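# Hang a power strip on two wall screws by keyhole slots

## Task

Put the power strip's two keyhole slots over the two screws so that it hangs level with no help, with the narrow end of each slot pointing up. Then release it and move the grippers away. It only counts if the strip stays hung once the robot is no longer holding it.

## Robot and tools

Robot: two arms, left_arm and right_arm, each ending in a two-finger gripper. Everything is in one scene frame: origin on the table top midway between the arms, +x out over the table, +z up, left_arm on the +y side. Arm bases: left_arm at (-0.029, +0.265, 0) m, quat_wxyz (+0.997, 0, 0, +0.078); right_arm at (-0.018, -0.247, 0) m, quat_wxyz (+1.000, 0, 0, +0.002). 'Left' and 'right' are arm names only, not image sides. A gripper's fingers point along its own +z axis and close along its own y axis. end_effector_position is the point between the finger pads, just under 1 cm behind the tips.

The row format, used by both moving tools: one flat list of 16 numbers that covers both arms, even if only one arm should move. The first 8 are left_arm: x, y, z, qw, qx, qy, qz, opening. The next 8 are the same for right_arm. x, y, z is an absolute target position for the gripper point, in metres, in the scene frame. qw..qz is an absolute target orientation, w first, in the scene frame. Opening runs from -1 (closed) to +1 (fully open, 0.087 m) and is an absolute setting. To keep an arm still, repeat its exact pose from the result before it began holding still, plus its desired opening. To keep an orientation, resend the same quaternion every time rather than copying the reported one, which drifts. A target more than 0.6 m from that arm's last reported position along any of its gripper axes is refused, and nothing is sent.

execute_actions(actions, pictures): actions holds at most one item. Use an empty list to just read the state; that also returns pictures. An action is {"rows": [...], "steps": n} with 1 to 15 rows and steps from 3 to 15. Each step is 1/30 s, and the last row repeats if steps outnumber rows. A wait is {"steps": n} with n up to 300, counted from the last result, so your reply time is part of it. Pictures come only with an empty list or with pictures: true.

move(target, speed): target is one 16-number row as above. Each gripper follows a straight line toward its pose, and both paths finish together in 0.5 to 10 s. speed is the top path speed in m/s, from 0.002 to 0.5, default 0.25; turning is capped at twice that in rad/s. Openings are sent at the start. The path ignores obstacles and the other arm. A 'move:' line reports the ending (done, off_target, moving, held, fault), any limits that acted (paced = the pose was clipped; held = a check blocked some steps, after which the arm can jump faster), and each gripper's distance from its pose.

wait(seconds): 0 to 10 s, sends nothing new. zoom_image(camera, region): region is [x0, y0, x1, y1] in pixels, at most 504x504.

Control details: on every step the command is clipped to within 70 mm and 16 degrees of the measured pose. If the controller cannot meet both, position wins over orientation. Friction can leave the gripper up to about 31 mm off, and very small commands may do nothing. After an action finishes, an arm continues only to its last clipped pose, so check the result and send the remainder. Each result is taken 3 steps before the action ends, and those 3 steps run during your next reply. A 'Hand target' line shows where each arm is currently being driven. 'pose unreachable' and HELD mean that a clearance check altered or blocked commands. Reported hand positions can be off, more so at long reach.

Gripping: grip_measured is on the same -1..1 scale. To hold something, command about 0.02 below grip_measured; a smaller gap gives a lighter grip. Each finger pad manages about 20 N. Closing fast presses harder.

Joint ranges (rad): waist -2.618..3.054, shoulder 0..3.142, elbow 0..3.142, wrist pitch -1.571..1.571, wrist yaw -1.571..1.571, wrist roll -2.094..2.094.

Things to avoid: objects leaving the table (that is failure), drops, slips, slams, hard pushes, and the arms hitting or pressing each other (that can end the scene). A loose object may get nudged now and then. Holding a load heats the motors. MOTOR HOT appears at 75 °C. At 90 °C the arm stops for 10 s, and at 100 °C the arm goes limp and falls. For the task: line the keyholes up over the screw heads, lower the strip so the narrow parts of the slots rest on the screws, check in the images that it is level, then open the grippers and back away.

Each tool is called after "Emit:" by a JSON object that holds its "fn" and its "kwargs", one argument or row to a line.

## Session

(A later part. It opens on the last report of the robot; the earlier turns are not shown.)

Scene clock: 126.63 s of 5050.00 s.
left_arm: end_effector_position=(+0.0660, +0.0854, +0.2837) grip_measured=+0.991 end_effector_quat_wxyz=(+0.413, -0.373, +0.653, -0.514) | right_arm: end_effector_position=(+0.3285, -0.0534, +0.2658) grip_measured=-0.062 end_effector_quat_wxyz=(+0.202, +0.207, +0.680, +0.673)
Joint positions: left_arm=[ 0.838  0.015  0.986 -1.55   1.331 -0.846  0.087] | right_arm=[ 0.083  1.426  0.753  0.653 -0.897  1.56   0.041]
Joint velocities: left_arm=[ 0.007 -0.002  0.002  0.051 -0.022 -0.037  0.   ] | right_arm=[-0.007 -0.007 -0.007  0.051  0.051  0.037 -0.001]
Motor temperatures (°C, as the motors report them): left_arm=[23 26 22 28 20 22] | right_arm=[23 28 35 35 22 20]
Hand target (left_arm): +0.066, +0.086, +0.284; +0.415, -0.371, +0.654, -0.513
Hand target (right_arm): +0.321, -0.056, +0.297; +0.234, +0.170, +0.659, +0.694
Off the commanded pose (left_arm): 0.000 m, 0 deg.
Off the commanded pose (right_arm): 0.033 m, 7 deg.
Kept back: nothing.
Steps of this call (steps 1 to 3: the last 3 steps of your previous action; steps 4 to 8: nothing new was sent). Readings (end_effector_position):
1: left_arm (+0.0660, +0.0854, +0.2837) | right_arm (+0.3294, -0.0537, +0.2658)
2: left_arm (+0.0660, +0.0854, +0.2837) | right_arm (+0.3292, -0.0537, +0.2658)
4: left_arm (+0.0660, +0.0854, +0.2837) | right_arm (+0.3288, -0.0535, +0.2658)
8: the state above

Emit:
{"fn": "execute_actions", "kwargs": {
  "actions": [
    {"rows":[[0.066,0.0855,0.2835,0.415,-0.371,0.654,-0.513,1,0.343,-0.052,0.312,0.215,0.14,0.66,0.705,-0.3]]}
  ]
}}

Emit:
{"fn": "execute_actions", "kwargs": {
  "actions": [
    {"steps":10}
  ],
  "pictures": true
}}

Emit:
{"fn": "zoom_image", "kwargs": {
  "camera": "cam_head_right",
  "region": [430,200,530,300]
}}

Scene clock: 129.83 s of 5050.00 s.
left_arm: end_effector_position=(+0.0660, +0.0854, +0.2837) grip_measured=+0.991 end_effector_quat_wxyz=(+0.413, -0.373, +0.653, -0.514) | right_arm: end_effector_position=(+0.3405, -0.0506, +0.2751) grip_measured=-0.062 end_effector_quat_wxyz=(+0.183, +0.181, +0.684, +0.682)
Joint positions: left_arm=[ 0.838  0.015  0.986 -1.55   1.331 -0.846  0.087] | right_arm=[ 0.074  1.506  0.854  0.647 -0.973  1.564  0.041]
Joint velocities: left_arm=[-0.012  0.007  0.002 -0.037  0.007 -0.037  0.   ] | right_arm=[-0.002 -0.012 -0.002 -0.037 -0.081  0.022 -0.001]
Motor temperatures (°C, as the motors report them): left_arm=[23 26 22 28 20 22] | right_arm=[23 28 35 35 22 20]
Steps of this call (steps 1 to 84: nothing new was sent; steps 85 to 96: the first 12 steps of this action). Readings (end_effector_position):
85: left_arm (+0.0660, +0.0854, +0.2837) | right_arm (+0.3290, -0.0530, +0.2667)
86: left_arm (+0.0660, +0.0854, +0.2837) | right_arm (+0.3319, -0.0520, +0.2690)
88: left_arm (+0.0660, +0.0854, +0.2837) | right_arm (+0.3393, -0.0514, +0.2734)
92: left_arm (+0.0660, +0.0854, +0.2837) | right_arm (+0.3425, -0.0513, +0.2756)
96: the state above

Scene clock: 130.17 s of 5050.00 s.
left_arm: end_effector_position=(+0.0660, +0.0854, +0.2837) grip_measured=+0.991 end_effector_quat_wxyz=(+0.413, -0.373, +0.653, -0.514) | right_arm: end_effector_position=(+0.3393, -0.0502, +0.2753) grip_measured=-0.062 end_effector_quat_wxyz=(+0.179, +0.180, +0.685, +0.683)
Joint positions: left_arm=[ 0.838  0.015  0.986 -1.55   1.331 -0.846  0.087] | right_arm=[ 0.074  1.506  0.854  0.647 -0.98   1.568  0.041]
Joint velocities: left_arm=[ 0.012 -0.017 -0.007 -0.037  0.051 -0.081  0.001] | right_arm=[-0.007 -0.002 -0.012 -0.037  0.051 -0.007  0.001]
Motor temperatures (°C, as the motors report them): left_arm=[23 26 22 28 20 22] | right_arm=[23 28 35 35 22 20]
Hand target (left_arm): +0.066, +0.086, +0.284; +0.415, -0.371, +0.654, -0.513
Hand target (right_arm): +0.340, -0.052, +0.311; +0.214, +0.140, +0.663, +0.704
Off the commanded pose (left_arm): 0.000 m, 0 deg.
Off the commanded pose (right_arm): 0.037 m, 7 deg.
Kept back: nothing.
Steps of this call (steps 1 to 3: the last 3 steps of your previous action; steps 4 to 10: nothing new was sent). Readings (end_effector_position):
1: left_arm (+0.0660, +0.0854, +0.2837) | right_arm (+0.3402, -0.0505, +0.2752)
2: left_arm (+0.0660, +0.0854, +0.2837) | right_arm (+0.3400, -0.0504, +0.2752)
4: left_arm (+0.0660, +0.0854, +0.2837) | right_arm (+0.3396, -0.0503, +0.2752)
8: left_arm (+0.0660, +0.0854, +0.2837) | right_arm (+0.3393, -0.0502, +0.2753)
10: the state above

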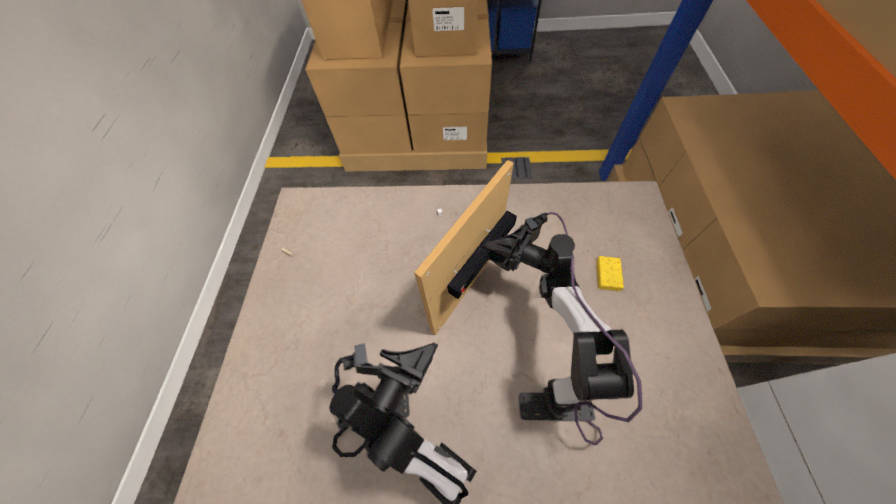

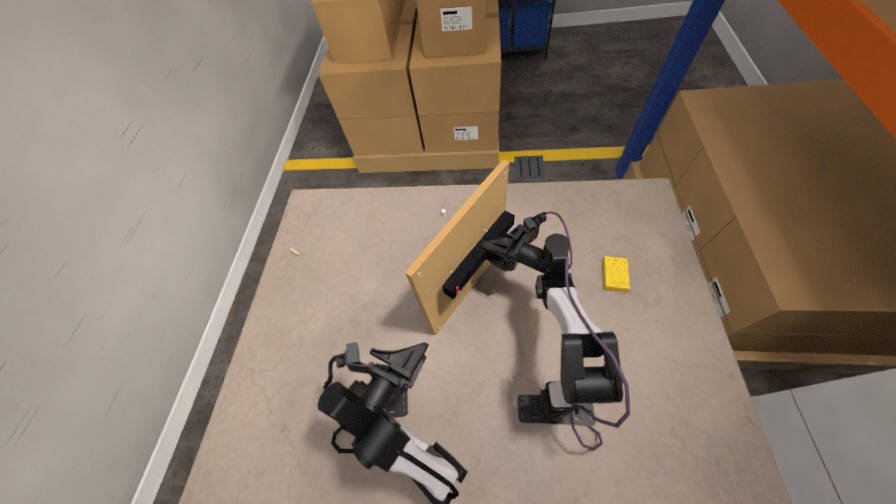

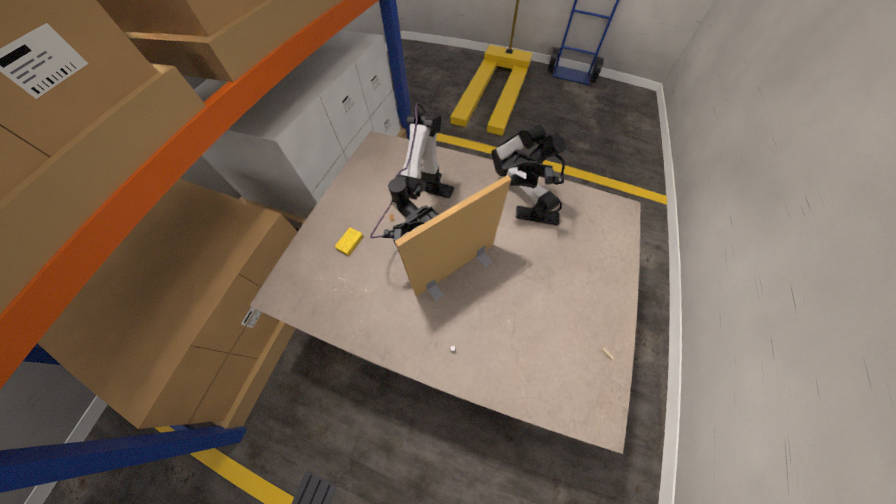

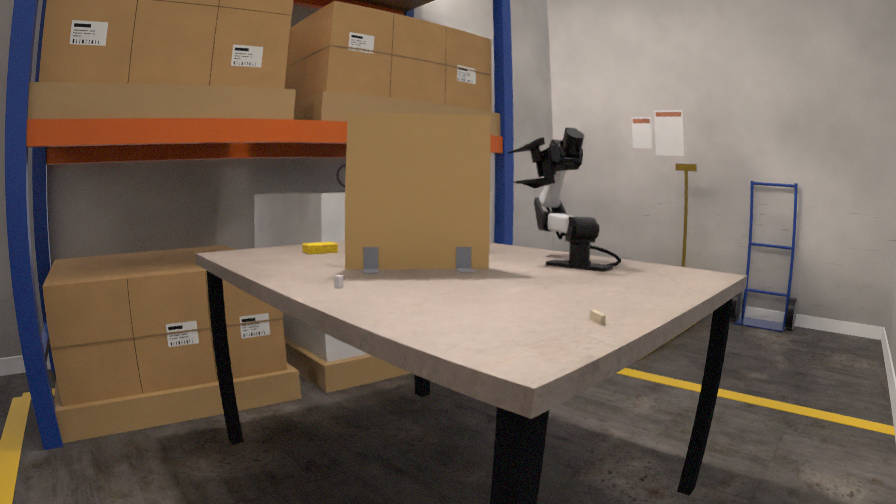

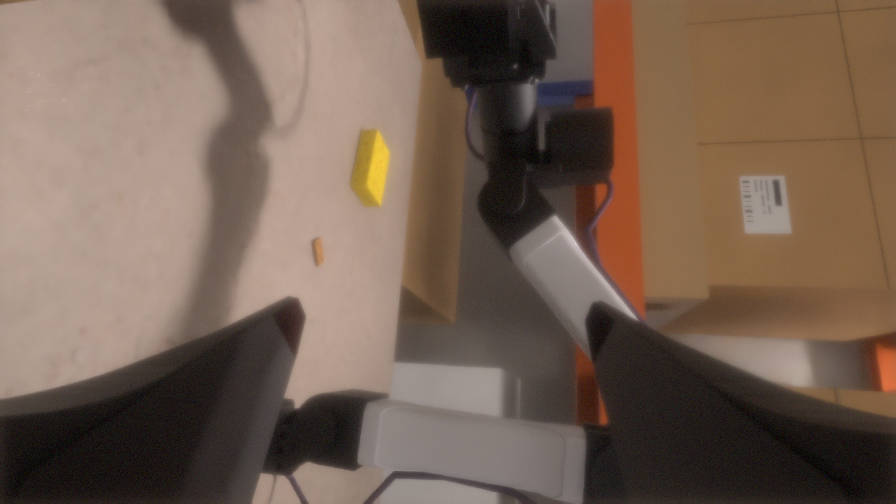

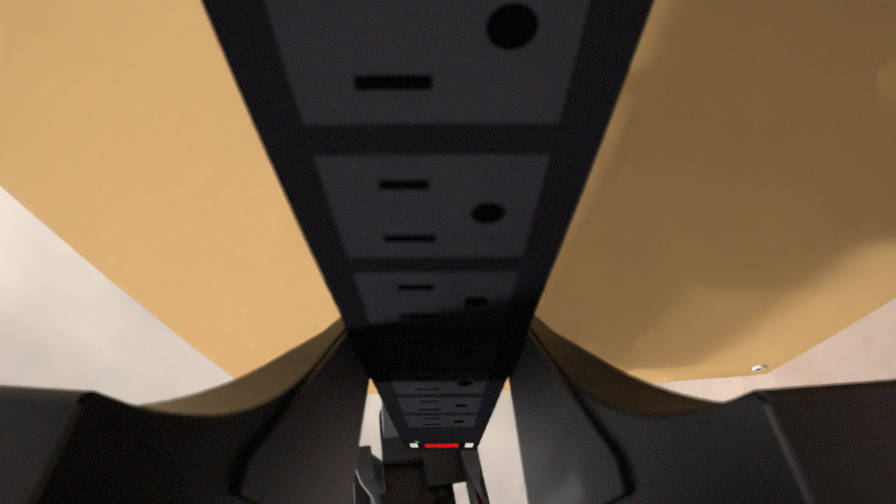

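Region (430, 200, 530, 300) of cam_head_right's 896x504 image, scaled by 5.040, with more detail than that image has.

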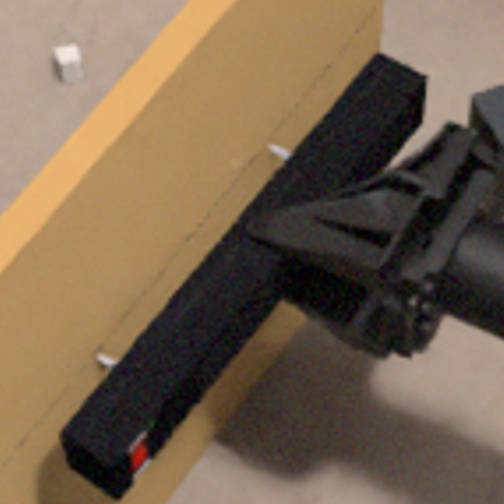

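Emit:
{"fn": "execute_actions", "kwargs": {
  "actions": [
    {"rows":[[0.066,0.0855,0.2835,0.415,-0.371,0.654,-0.513,1,0.343,-0.035,0.312,0.215,0.14,0.66,0.705,-0.3]]}
  ]
}}

Emit:
{"fn": "execute_actions", "kwargs": {
  "actions": [
    {"rows":[[0.066,0.0855,0.2835,0.415,-0.371,0.654,-0.513,1,0.340,-0.051,0.297,0.20,0.155,0.66,0.705,-0.3]]}
  ]
}}

Emit:
{"fn": "execute_actions", "kwargs": {
  "actions": [
    {"steps":10}
  ]
}}

Scene clock: 130.70 s of 5050.00 s.
left_arm: end_effector_position=(+0.0660, +0.0854, +0.2837) grip_measured=+0.991 end_effector_quat_wxyz=(+0.413, -0.373, +0.653, -0.514) | right_arm: end_effector_position=(+0.3360, -0.0385, +0.2755) grip_measured=-0.062 end_effector_quat_wxyz=(+0.175, +0.176, +0.686, +0.685)
Joint positions: left_arm=[ 0.838  0.015  0.986 -1.55   1.331 -0.846  0.087] | right_arm=[ 0.11   1.506  0.854  0.649 -0.957  1.569  0.041]
Joint velocities: left_arm=[-0.007  0.007 -0.002  0.081 -0.051  0.007  0.001] | right_arm=[ 0.017 -0.002  0.002  0.007 -0.037 -0.051 -0.001]
Motor temperatures (°C, as the motors report them): left_arm=[23 26 22 28 20 22] | right_arm=[23 28 36 35 22 20]
Steps of this call (steps 1 to 4: nothing new was sent; steps 5 to 16: the first 12 steps of this action). Readings (end_effector_position):
5: left_arm (+0.0660, +0.0854, +0.2837) | right_arm (+0.3393, -0.0491, +0.2754)
6: left_arm (+0.0660, +0.0854, +0.2837) | right_arm (+0.3394, -0.0469, +0.2755)
8: left_arm (+0.0660, +0.0854, +0.2837) | right_arm (+0.3377, -0.0417, +0.2755)
12: left_arm (+0.0660, +0.0854, +0.2837) | right_arm (+0.3360, -0.0385, +0.2755)
16: the state above

Scene clock: 131.20 s of 5050.00 s.
left_arm: end_effector_position=(+0.0660, +0.0854, +0.2837) grip_measured=+0.991 end_effector_quat_wxyz=(+0.413, -0.373, +0.653, -0.514) | right_arm: end_effector_position=(+0.3418, -0.0495, +0.2751) grip_measured=-0.062 end_effector_quat_wxyz=(+0.178, +0.183, +0.681, +0.686)
Joint positions: left_arm=[ 0.838  0.015  0.986 -1.55   1.331 -0.846  0.087] | right_arm=[ 0.076  1.519  0.854  0.675 -0.975  1.588  0.041]
Joint velocities: left_arm=[-0.012 -0.007  0.007 -0.051  0.022 -0.037 -0.   ] | right_arm=[-0.002  0.017 -0.002  0.051  0.037  0.007  0.   ]
Motor temperatures (°C, as the motors report them): left_arm=[23 26 22 28 20 22] | right_arm=[23 28 36 35 22 20]
Off your previous action's commanded pose (left_arm): 0.000 m, 0 deg at its last step (step 3 of this call).
Off your previous action's commanded pose (right_arm): 0.037 m, 7 deg at its last step (step 3 of this call).
Steps of this call (steps 1 to 3: the last 3 steps of your previous action; steps 4 to 15: the first 12 steps of this action). Readings (end_effector_position):
4: left_arm (+0.0660, +0.0854, +0.2837) | right_arm (+0.3360, -0.0395, +0.2755)
5: left_arm (+0.0660, +0.0854, +0.2837) | right_arm (+0.3364, -0.0413, +0.2756)
7: left_arm (+0.0660, +0.0854, +0.2837) | right_arm (+0.3392, -0.0460, +0.2751)
11: left_arm (+0.0660, +0.0854, +0.2837) | right_arm (+0.3422, -0.0496, +0.2743)
15: the state above

Scene clock: 131.53 s of 5050.00 s.
left_arm: end_effector_position=(+0.0660, +0.0854, +0.2837) grip_measured=+0.991 end_effector_quat_wxyz=(+0.413, -0.373, +0.653, -0.514) | right_arm: end_effector_position=(+0.3413, -0.0493, +0.2762) grip_measured=-0.062 end_effector_quat_wxyz=(+0.178, +0.181, +0.680, +0.688)
Joint positions: left_arm=[ 0.838  0.015  0.986 -1.55   1.331 -0.846  0.087] | right_arm=[ 0.076  1.519  0.854  0.681 -0.978  1.591  0.041]
Joint velocities: left_arm=[-0.002 -0.012 -0.002 -0.095 -0.007 -0.081  0.001] | right_arm=[ 0.002 -0.007  0.002 -0.007  0.037 -0.007 -0.001]
Motor temperatures (°C, as the motors report them): left_arm=[23 26 22 28 20 22] | right_arm=[23 28 36 35 22 20]
Hand target (left_arm): +0.066, +0.086, +0.284; +0.415, -0.371, +0.654, -0.513
Hand target (right_arm): +0.339, -0.051, +0.297; +0.199, +0.155, +0.663, +0.704
Off the commanded pose (left_arm): 0.000 m, 0 deg.
Off the commanded pose (right_arm): 0.021 m, 5 deg.
Kept back: nothing.
Steps of this call (steps 1 to 3: the last 3 steps of your previous action; steps 4 to 10: nothing new was sent). Readings (end_effector_position):
1: left_arm (+0.0660, +0.0854, +0.2837) | right_arm (+0.3416, -0.0494, +0.2754)
2: left_arm (+0.0660, +0.0854, +0.2837) | right_arm (+0.3416, -0.0494, +0.2756)
4: left_arm (+0.0660, +0.0854, +0.2837) | right_arm (+0.3415, -0.0494, +0.2759)
8: left_arm (+0.0660, +0.0854, +0.2837) | right_arm (+0.3413, -0.0493, +0.2762)
10: the state above

Emit:
{"fn": "execute_actions", "kwargs": {
  "actions": [
    {"rows":[[0.066,0.0855,0.2835,0.415,-0.371,0.654,-0.513,1,0.337,-0.051,0.289,0.193,0.162,0.664,0.701,-0.3]]}
  ]
}}

Emit:
{"fn": "execute_actions", "kwargs": {
  "actions": [
    {"steps":10}
  ]
}}

Scene clock: 132.00 s of 5050.00 s.
left_arm: end_effector_position=(+0.0660, +0.0854, +0.2837) grip_measured=+0.991 end_effector_quat_wxyz=(+0.413, -0.373, +0.653, -0.514) | right_arm: end_effector_position=(+0.3386, -0.0495, +0.2678) grip_measured=-0.062 end_effector_quat_wxyz=(+0.171, +0.188, +0.683, +0.685)
Joint positions: left_arm=[ 0.838  0.015  0.986 -1.55   1.331 -0.846  0.087] | right_arm=[ 0.076  1.519  0.829  0.685 -0.979  1.592  0.041]
Joint velocities: left_arm=[ 0.002 -0.007 -0.012 -0.007  0.007 -0.037  0.001] | right_arm=[-0.017  0.002  0.007 -0.051 -0.022  0.037 -0.   ]
Motor temperatures (°C, as the motors report them): left_arm=[23 26 22 28 20 22] | right_arm=[23 28 35 35 22 20]
Steps of this call (steps 1 to 2: nothing new was sent; steps 3 to 14: the first 12 steps of this action). Readings (end_effector_position):
3: left_arm (+0.0660, +0.0854, +0.2837) | right_arm (+0.3410, -0.0493, +0.2755)
4: left_arm (+0.0660, +0.0854, +0.2837) | right_arm (+0.3405, -0.0494, +0.2743)
6: left_arm (+0.0660, +0.0854, +0.2837) | right_arm (+0.3395, -0.0494, +0.2708)
10: left_arm (+0.0660, +0.0854, +0.2837) | right_arm (+0.3386, -0.0495, +0.2678)
14: the state above

Scene clock: 132.33 s of 5050.00 s.
left_arm: end_effector_position=(+0.0660, +0.0854, +0.2837) grip_measured=+0.991 end_effector_quat_wxyz=(+0.413, -0.373, +0.653, -0.514) | right_arm: end_effector_position=(+0.3386, -0.0495, +0.2678) grip_measured=-0.062 end_effector_quat_wxyz=(+0.171, +0.188, +0.683, +0.685)
Joint positions: left_arm=[ 0.838  0.015  0.986 -1.55   1.331 -0.846  0.087] | right_arm=[ 0.076  1.519  0.829  0.685 -0.979  1.592  0.041]
Joint velocities: left_arm=[-0.012 -0.012 -0.007 -0.037  0.022 -0.095 -0.002] | right_arm=[ 0.007 -0.012  0.002 -0.095 -0.022  0.022  0.001]
Motor temperatures (°C, as the motors report them): left_arm=[23 26 22 28 20 22] | right_arm=[23 28 35 35 22 20]
Hand target (left_arm): +0.066, +0.086, +0.284; +0.415, -0.371, +0.654, -0.513
Hand target (right_arm): +0.336, -0.051, +0.289; +0.193, +0.162, +0.667, +0.701
Off the commanded pose (left_arm): 0.000 m, 0 deg.
Off the commanded pose (right_arm): 0.021 m, 5 deg.
Kept back: nothing.
Steps of this call (steps 1 to 3: the last 3 steps of your previous action; steps 4 to 10: nothing new was sent). Readings (end_effector_position):
1: left_arm (+0.0660, +0.0854, +0.2837) | right_arm (+0.3386, -0.0495, +0.2678)
2: left_arm (+0.0660, +0.0854, +0.2837) | right_arm (+0.3386, -0.0495, +0.2678)
4: left_arm (+0.0660, +0.0854, +0.2837) | right_arm (+0.3386, -0.0495, +0.2678)
8: left_arm (+0.0660, +0.0854, +0.2837) | right_arm (+0.3386, -0.0495, +0.2678)
10: the state above

Emit:
{"fn": "execute_actions", "kwargs": {
  "actions": [
    {"rows":[[0.066,0.0855,0.2835,0.415,-0.371,0.654,-0.513,1,0.337,-0.043,0.289,0.195,0.164,0.664,0.701,-0.3]]}
  ]
}}

Emit:
{"fn": "execute_actions", "kwargs": {
  "actions": [
    {"rows":[[0.066,0.0855,0.2835,0.415,-0.371,0.654,-0.513,1,0.338,-0.032,0.289,0.197,0.166,0.664,0.701,-0.3]]}
  ]
}}

Scene clock: 132.83 s of 5050.00 s.
left_arm: end_effector_position=(+0.0660, +0.0854, +0.2837) grip_measured=+0.991 end_effector_quat_wxyz=(+0.413, -0.373, +0.653, -0.514) | right_arm: end_effector_position=(+0.3389, -0.0457, +0.2678) grip_measured=-0.062 end_effector_quat_wxyz=(+0.172, +0.189, +0.682, +0.685)
Joint positions: left_arm=[ 0.838  0.015  0.986 -1.55   1.331 -0.846  0.087] | right_arm=[ 0.089  1.519  0.829  0.685 -0.962  1.592  0.041]
Joint velocities: left_arm=[-0.007  0.002  0.002  0.022 -0.022  0.022 -0.   ] | right_arm=[-0.002 -0.002 -0.032 -0.022  0.022 -0.066 -0.001]
Motor temperatures (°C, as the motors report them): left_arm=[23 26 22 28 20 22] | right_arm=[23 28 35 35 22 20]
Steps of this call (steps 1 to 3: nothing new was sent; steps 4 to 15: the first 12 steps of this action). Readings (end_effector_position):
4: left_arm (+0.0660, +0.0854, +0.2837) | right_arm (+0.3387, -0.0492, +0.2678)
5: left_arm (+0.0660, +0.0854, +0.2837) | right_arm (+0.3389, -0.0485, +0.2678)
7: left_arm (+0.0660, +0.0854, +0.2837) | right_arm (+0.3387, -0.0468, +0.2678)
11: left_arm (+0.0660, +0.0854, +0.2837) | right_arm (+0.3384, -0.0456, +0.2678)
15: the state above

Scene clock: 133.33 s of 5050.00 s.
left_arm: end_effector_position=(+0.0660, +0.0854, +0.2837) grip_measured=+0.991 end_effector_quat_wxyz=(+0.413, -0.373, +0.653, -0.514) | right_arm: end_effector_position=(+0.3392, -0.0372, +0.2679) grip_measured=-0.062 end_effector_quat_wxyz=(+0.174, +0.192, +0.681, +0.684)
Joint positions: left_arm=[ 0.838  0.015  0.986 -1.55   1.331 -0.846  0.087] | right_arm=[ 0.118  1.519  0.829  0.685 -0.926  1.593  0.041]
Joint velocities: left_arm=[-0.007 -0.007 -0.017  0.066 -0.022 -0.037  0.001] | right_arm=[-0.002 -0.002  0.002  0.007  0.051  0.007 -0.   ]
Motor temperatures (°C, as the motors report them): left_arm=[23 26 22 28 20 22] | right_arm=[23 28 35 35 22 20]
Off your previous action's commanded pose (left_arm): 0.000 m, 0 deg at its last step (step 3 of this call).
Off your previous action's commanded pose (right_arm): 0.021 m, 5 deg at its last step (step 3 of this call).
Steps of this call (steps 1 to 3: the last 3 steps of your previous action; steps 4 to 15: the first 12 steps of this action). Readings (end_effector_position):
4: left_arm (+0.0660, +0.0854, +0.2837) | right_arm (+0.3394, -0.0447, +0.2678)
5: left_arm (+0.0660, +0.0854, +0.2837) | right_arm (+0.3395, -0.0425, +0.2678)
7: left_arm (+0.0660, +0.0854, +0.2837) | right_arm (+0.3385, -0.0380, +0.2679)
11: left_arm (+0.0660, +0.0854, +0.2837) | right_arm (+0.3392, -0.0372, +0.2679)
15: the state above

nn .159, quick entry. Push on.

Emit:
{"fn": "execute_actions", "kwargs": {
  "actions": [
    {"rows":[[0.066,0.0855,0.2835,0.415,-0.371,0.654,-0.513,1,0.343,-0.026,0.292,0.197,0.166,0.664,0.701,-0.3]]}
  ],
  "pictures": true
}}

Emit:
{"fn": "zoom_image", "kwargs": {
  "camera": "cam_head_right",
  "region": [430,200,530,300]
}}

Scene clock: 133.83 s of 5050.00 s.
left_arm: end_effector_position=(+0.0660, +0.0854, +0.2837) grip_measured=+0.991 end_effector_quat_wxyz=(+0.413, -0.373, +0.653, -0.514) | right_arm: end_effector_position=(+0.3400, -0.0353, +0.2679) grip_measured=-0.062 end_effector_quat_wxyz=(+0.176, +0.194, +0.681, +0.684)
Joint positions: left_arm=[ 0.838  0.015  0.986 -1.55   1.331 -0.846  0.087] | right_arm=[ 0.125  1.519  0.829  0.685 -0.912  1.593  0.041]
Joint velocities: left_arm=[ 0.022 -0.007 -0.007 -0.037 -0.007  0.051 -0.001] | right_arm=[-0.002  0.017 -0.007 -0.022 -0.095 -0.007 -0.001]
Motor temperatures (°C, as the motors report them): left_arm=[23 26 22 28 20 22] | right_arm=[23 28 35 35 22 20]
Off your previous action's commanded pose (left_arm): 0.000 m, 0 deg at its last step (step 3 of this call).
Off your previous action's commanded pose (right_arm): 0.022 m, 5 deg at its last step (step 3 of this call).
Steps of this call (steps 1 to 3: the last 3 steps of your previous action; steps 4 to 15: the first 12 steps of this action). Readings (end_effector_position):
4: left_arm (+0.0660, +0.0854, +0.2837) | right_arm (+0.3392, -0.0368, +0.2679)
5: left_arm (+0.0660, +0.0854, +0.2837) | right_arm (+0.3394, -0.0361, +0.2679)
7: left_arm (+0.0660, +0.0854, +0.2837) | right_arm (+0.3400, -0.0353, +0.2679)
11: left_arm (+0.0660, +0.0854, +0.2837) | right_arm (+0.3400, -0.0353, +0.2679)
15: the state above

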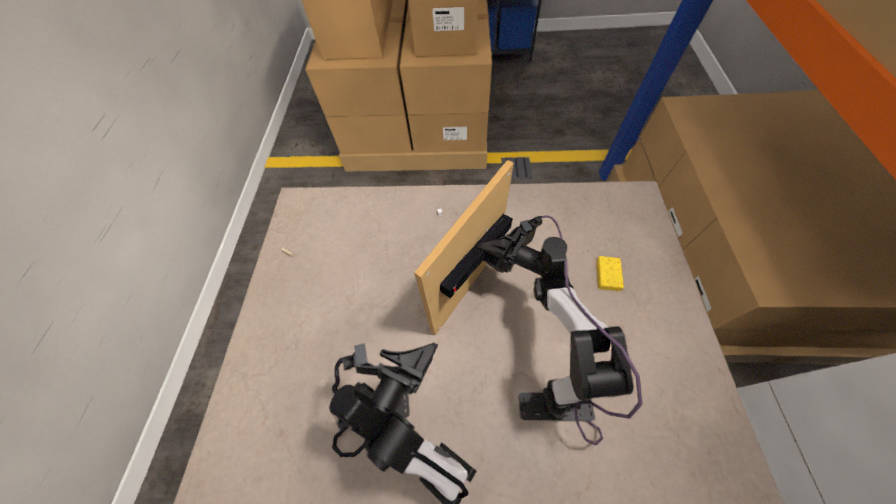

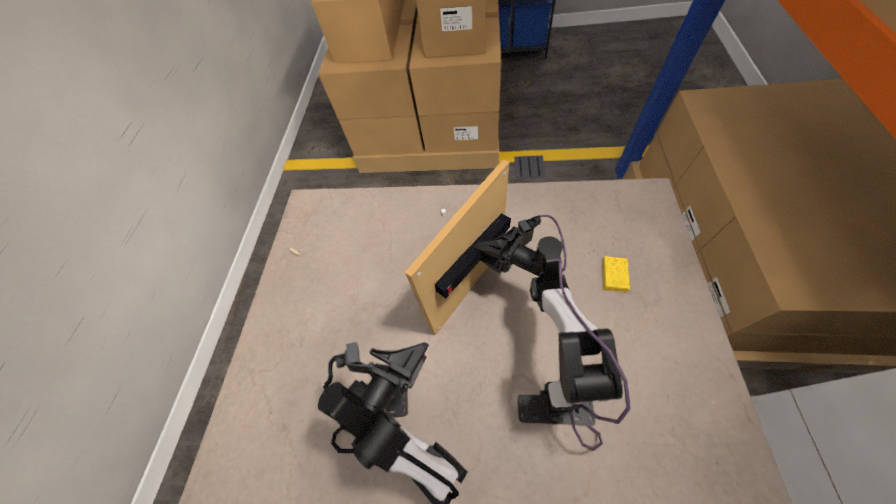

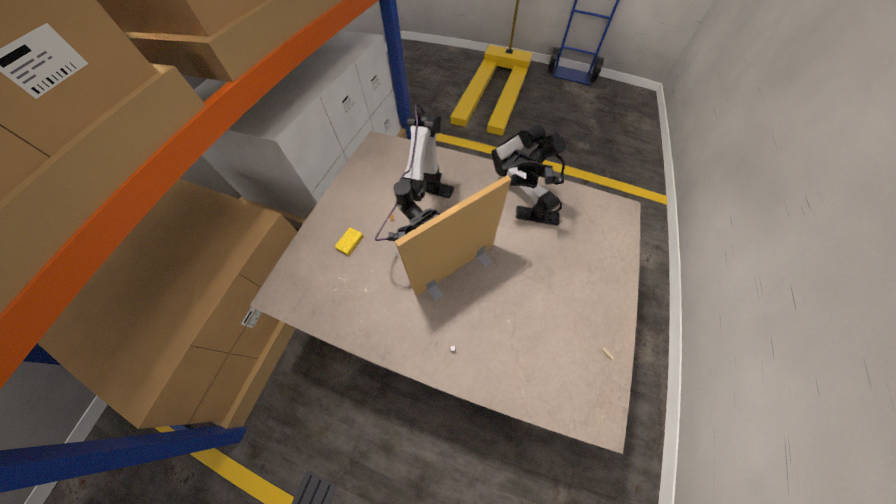

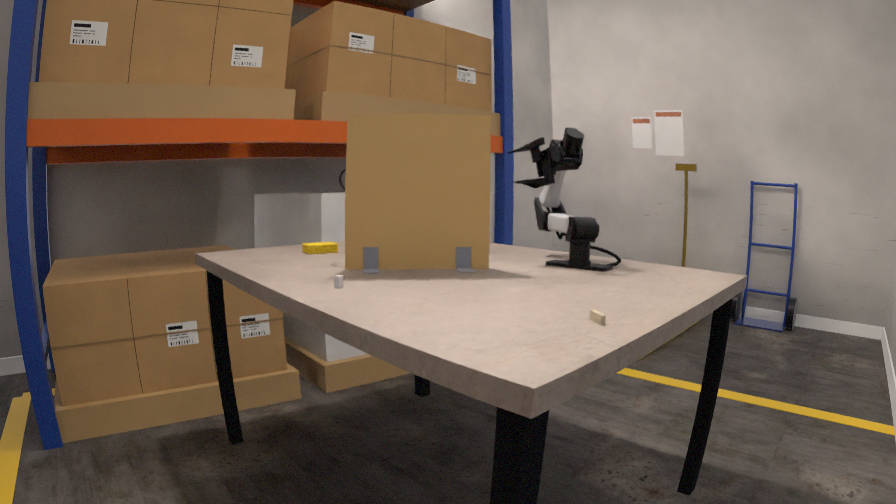

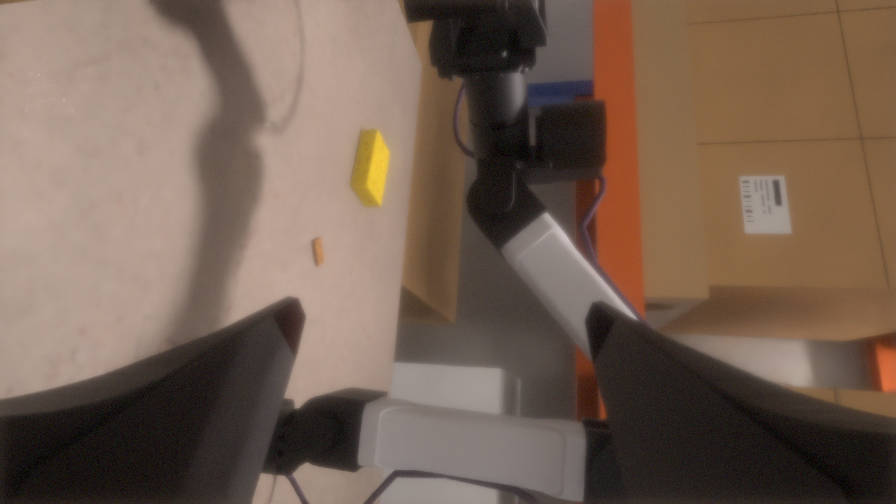

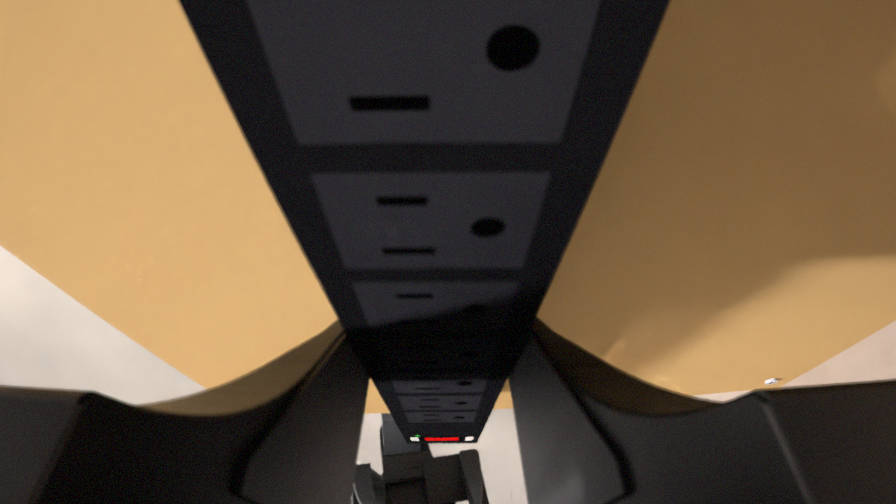

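Region (430, 200, 530, 300) of cam_head_right's 896x504 image, scaled by 5.040, with more detail than that image has.

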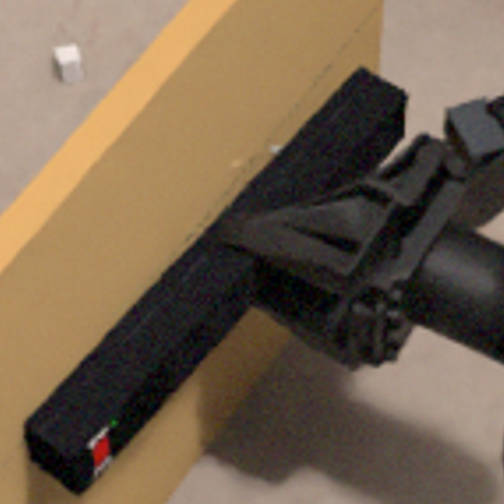

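Emit:
{"fn": "execute_actions", "kwargs": {
  "actions": [
    {"rows":[[0.066,0.0855,0.2835,0.415,-0.371,0.654,-0.513,1,0.330,-0.045,0.292,0.20,0.166,0.664,0.701,-0.3]]}
  ]
}}

Emit:
{"fn": "execute_actions", "kwargs": {
  "actions": [
    {"rows":[[0.066,0.0855,0.2835,0.415,-0.371,0.654,-0.513,1,0.324,-0.058,0.292,0.20,0.15,0.664,0.701,-0.3]]}
  ]
}}

Emit:
{"fn": "execute_actions", "kwargs": {
  "actions": [
    {"rows":[[0.066,0.0855,0.2835,0.415,-0.371,0.654,-0.513,1,0.334,-0.056,0.262,0.215,0.165,0.664,0.701,-0.3]]}
  ]
}}

Emit:
{"fn": "execute_actions", "kwargs": {
  "actions": [
    {"rows":[[0.066,0.0855,0.2835,0.415,-0.371,0.654,-0.513,1,0.345,-0.02,0.262,0.225,0.175,0.664,0.701,-0.3]]}
  ]
}}

Emit:
{"fn": "wait", "kwargs": {
  "seconds": 0.2
}}

Scene clock: 134.43 s of 5050.00 s.
left_arm: end_effector_position=(+0.0660, +0.0854, +0.2837) grip_measured=+0.991 end_effector_quat_wxyz=(+0.413, -0.373, +0.653, -0.514) | right_arm: end_effector_position=(+0.3372, -0.0404, +0.2663) grip_measured=-0.062 end_effector_quat_wxyz=(+0.173, +0.197, +0.681, +0.684)
Joint positions: left_arm=[ 0.838  0.015  0.986 -1.55   1.331 -0.846  0.087] | right_arm=[ 0.11   1.508  0.814  0.685 -0.927  1.598  0.041]
Joint velocities: left_arm=[ 0.007 -0.007  0.007 -0.022  0.022 -0.081 -0.001] | right_arm=[-0.007 -0.007 -0.002  0.066  0.007 -0.066 -0.   ]
Motor temperatures (°C, as the motors report them): left_arm=[23 26 22 28 20 22] | right_arm=[23 28 35 35 22 20]
Off your previous action's commanded pose (left_arm): 0.000 m, 0 deg at its last step (step 3 of this call).
Off your previous action's commanded pose (right_arm): 0.026 m, 5 deg at its last step (step 3 of this call).
Steps of this call (steps 1 to 3: the last 3 steps of your previous action; steps 4 to 6: nothing new was sent; steps 7 to 18: the first 12 steps of this action). Readings (end_effector_position):
7: left_arm (+0.0660, +0.0854, +0.2837) | right_arm (+0.3399, -0.0363, +0.2674)
8: left_arm (+0.0660, +0.0854, +0.2837) | right_arm (+0.3394, -0.0377, +0.2668)
10: left_arm (+0.0660, +0.0854, +0.2837) | right_arm (+0.3378, -0.0394, +0.2663)
14: left_arm (+0.0660, +0.0854, +0.2837) | right_arm (+0.3371, -0.0403, +0.2663)
18: the state above

Scene clock: 134.93 s of 5050.00 s.
left_arm: end_effector_position=(+0.0660, +0.0854, +0.2837) grip_measured=+0.991 end_effector_quat_wxyz=(+0.413, -0.373, +0.653, -0.514) | right_arm: end_effector_position=(+0.3320, -0.0559, +0.2624) grip_measured=-0.062 end_effector_quat_wxyz=(+0.167, +0.192, +0.684, +0.683)
Joint positions: left_arm=[ 0.838  0.015  0.986 -1.55   1.331 -0.846  0.087] | right_arm=[ 0.057  1.497  0.793  0.685 -0.996  1.59   0.041]
Joint velocities: left_arm=[ 0.002 -0.012 -0.002  0.066  0.037 -0.022 -0.001] | right_arm=[-0.007  0.002 -0.007  0.022  0.022 -0.095 -0.   ]
Motor temperatures (°C, as the motors report them): left_arm=[23 26 22 28 20 22] | right_arm=[23 28 35 35 22 20]
Off your previous action's commanded pose (left_arm): 0.000 m, 0 deg at its last step (step 3 of this call).
Off your previous action's commanded pose (right_arm): 0.027 m, 5 deg at its last step (step 3 of this call).
Steps of this call (steps 1 to 3: the last 3 steps of your previous action; steps 4 to 15: the first 12 steps of this action). Readings (end_effector_position):
4: left_arm (+0.0660, +0.0854, +0.2837) | right_arm (+0.3367, -0.0417, +0.2663)
5: left_arm (+0.0660, +0.0854, +0.2837) | right_arm (+0.3352, -0.0441, +0.2665)
7: left_arm (+0.0660, +0.0854, +0.2837) | right_arm (+0.3334, -0.0499, +0.2660)
11: left_arm (+0.0660, +0.0854, +0.2837) | right_arm (+0.3338, -0.0564, +0.2631)
15: the state above

Scene clock: 135.43 s of 5050.00 s.
left_arm: end_effector_position=(+0.0660, +0.0854, +0.2837) grip_measured=+0.991 end_effector_quat_wxyz=(+0.413, -0.373, +0.653, -0.514) | right_arm: end_effector_position=(+0.3335, -0.0576, +0.2357) grip_measured=-0.062 end_effector_quat_wxyz=(+0.175, +0.204, +0.685, +0.677)
Joint positions: left_arm=[ 0.838  0.015  0.986 -1.55   1.331 -0.846  0.087] | right_arm=[ 0.057  1.535  0.724  0.773 -0.967  1.575  0.041]
Joint velocities: left_arm=[0.007 0.002 0.002 0.007 0.037 0.037 0.   ] | right_arm=[-0.002 -0.002 -0.002  0.125  0.051  0.037 -0.   ]
Motor temperatures (°C, as the motors report them): left_arm=[23 26 22 28 20 22] | right_arm=[23 28 35 35 22 20]
Off your previous action's commanded pose (left_arm): 0.000 m, 0 deg at its last step (step 3 of this call).
Off your previous action's commanded pose (right_arm): 0.031 m, 7 deg at its last step (step 3 of this call).
Steps of this call (steps 1 to 3: the last 3 steps of your previous action; steps 4 to 15: the first 12 steps of this action). Readings (end_effector_position):
4: left_arm (+0.0660, +0.0854, +0.2837) | right_arm (+0.3315, -0.0560, +0.2609)
5: left_arm (+0.0660, +0.0854, +0.2837) | right_arm (+0.3312, -0.0563, +0.2584)
7: left_arm (+0.0660, +0.0854, +0.2837) | right_arm (+0.3313, -0.0567, +0.2498)
11: left_arm (+0.0660, +0.0854, +0.2837) | right_arm (+0.3328, -0.0573, +0.2355)
15: the state above

Scene clock: 135.93 s of 5050.00 s.
left_arm: end_effector_position=(+0.0660, +0.0854, +0.2837) grip_measured=+0.991 end_effector_quat_wxyz=(+0.413, -0.373, +0.653, -0.514) | right_arm: end_effector_position=(+0.3312, -0.0191, +0.2266) grip_measured=-0.062 end_effector_quat_wxyz=(+0.171, +0.202, +0.689, +0.674)
Joint positions: left_arm=[ 0.838  0.015  0.986 -1.55   1.331 -0.846  0.087] | right_arm=[ 0.184  1.568  0.724  0.797 -0.85   1.571  0.041]
Joint velocities: left_arm=[-0.007  0.002  0.007 -0.081  0.066 -0.051  0.001] | right_arm=[-0.017 -0.002  0.022 -0.037  0.022 -0.037 -0.001]
Motor temperatures (°C, as the motors report them): left_arm=[23 26 22 28 20 22] | right_arm=[23 28 35 35 22 20]
Off your previous action's commanded pose (left_arm): 0.000 m, 0 deg at its last step (step 3 of this call).
Off your previous action's commanded pose (right_arm): 0.024 m, 7 deg at its last step (step 3 of this call).
Steps of this call (steps 1 to 3: the last 3 steps of your previous action; steps 4 to 15: the first 12 steps of this action). Readings (end_effector_position):
4: left_arm (+0.0660, +0.0854, +0.2837) | right_arm (+0.3348, -0.0542, +0.2379)
5: left_arm (+0.0660, +0.0854, +0.2837) | right_arm (+0.3359, -0.0472, +0.2371)
7: left_arm (+0.0660, +0.0854, +0.2837) | right_arm (+0.3318, -0.0306, +0.2337)
11: left_arm (+0.0660, +0.0854, +0.2837) | right_arm (+0.3282, -0.0182, +0.2269)
15: the state above

Scene clock: 136.23 s of 5050.00 s.
left_arm: end_effector_position=(+0.0660, +0.0854, +0.2837) grip_measured=+0.991 end_effector_quat_wxyz=(+0.413, -0.373, +0.653, -0.514) | right_arm: end_effector_position=(+0.3314, -0.0192, +0.2266) grip_measured=-0.062 end_effector_quat_wxyz=(+0.172, +0.202, +0.689, +0.674)
Joint positions: left_arm=[ 0.838  0.015  0.986 -1.55   1.331 -0.846  0.087] | right_arm=[ 0.184  1.568  0.724  0.797 -0.849  1.571  0.041]
Joint velocities: left_arm=[ 0.012 -0.002 -0.007 -0.051  0.037  0.007  0.   ] | right_arm=[ 0.007  0.002  0.002  0.037  0.037  0.007 -0.   ]
Motor temperatures (°C, as the motors report them): left_arm=[23 26 22 28 20 22] | right_arm=[23 28 35 35 22 20]
Hand target (left_arm): +0.066, +0.086, +0.284; +0.415, -0.371, +0.654, -0.513
Hand target (right_arm): +0.341, -0.021, +0.263; +0.222, +0.174, +0.659, +0.697
Off the commanded pose (left_arm): 0.000 m, 0 deg.
Off the commanded pose (right_arm): 0.038 m, 8 deg.
Kept back: nothing.
Steps of this call (steps 1 to 3: the last 3 steps of your previous action; steps 4 to 9: nothing new was sent). Readings (end_effector_position):
1: left_arm (+0.0660, +0.0854, +0.2837) | right_arm (+0.3314, -0.0192, +0.2266)
2: left_arm (+0.0660, +0.0854, +0.2837) | right_arm (+0.3314, -0.0192, +0.2266)
4: left_arm (+0.0660, +0.0854, +0.2837) | right_arm (+0.3314, -0.0192, +0.2266)
8: left_arm (+0.0660, +0.0854, +0.2837) | right_arm (+0.3314, -0.0192, +0.2266)
9: the state above

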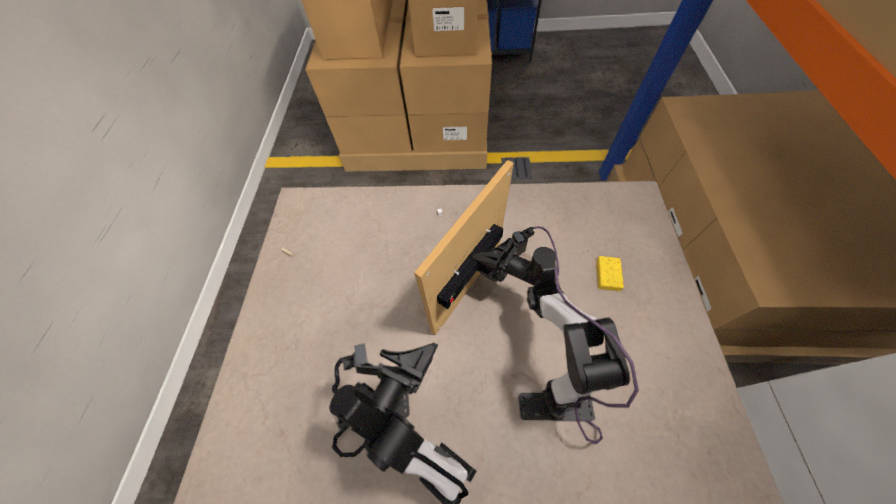

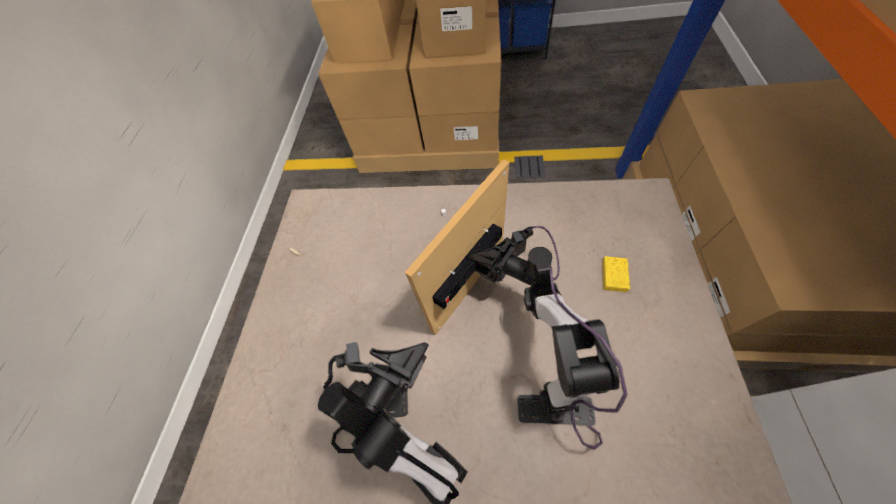

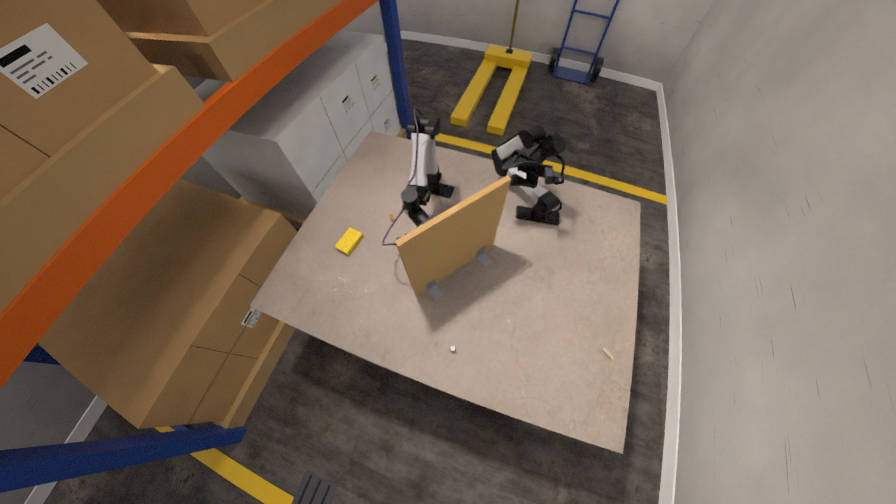

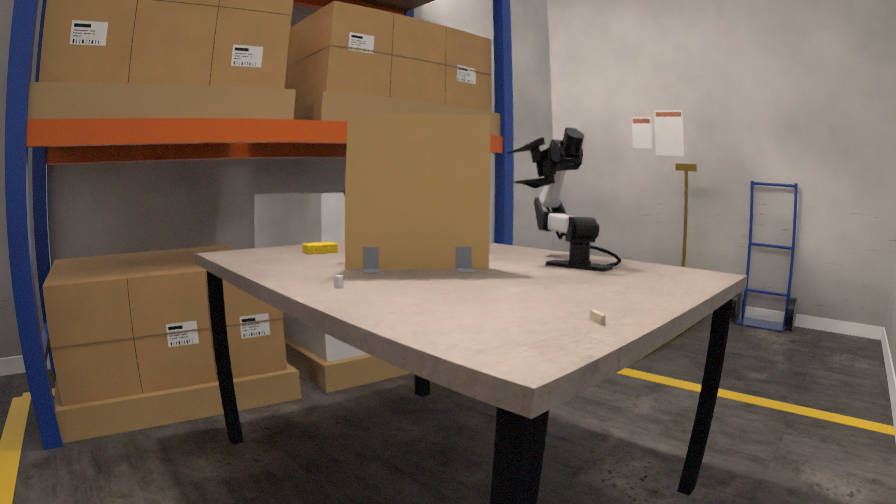

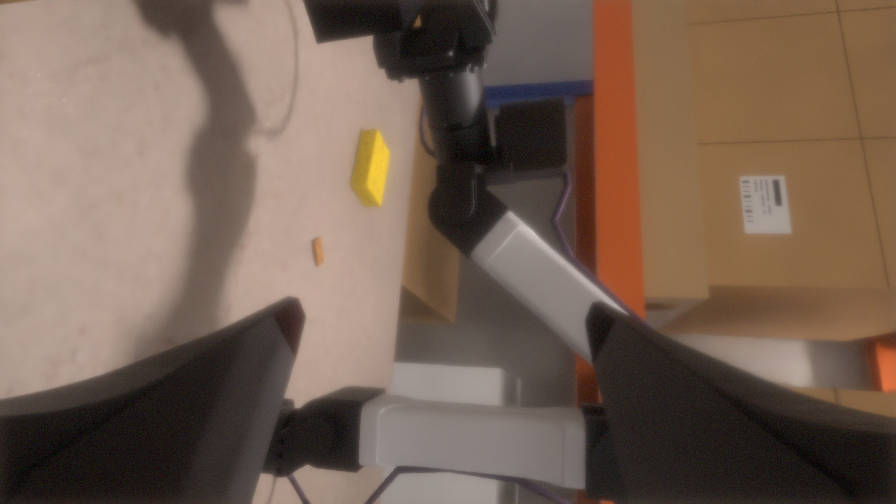

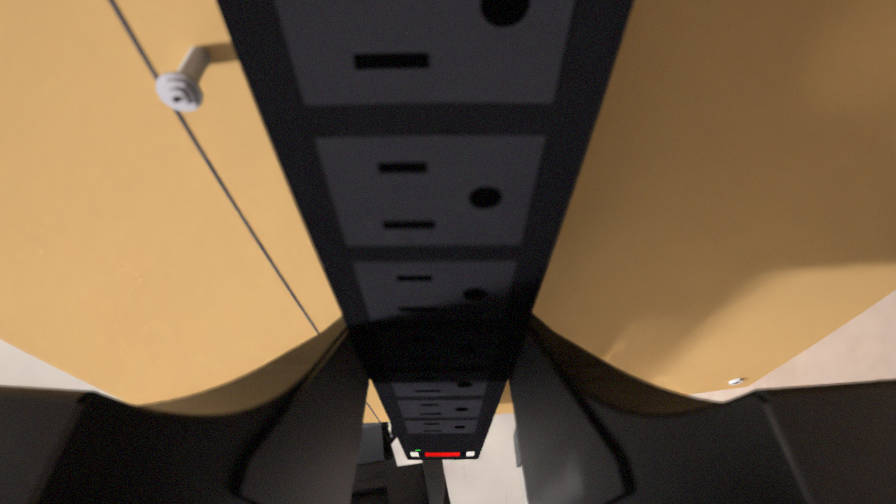

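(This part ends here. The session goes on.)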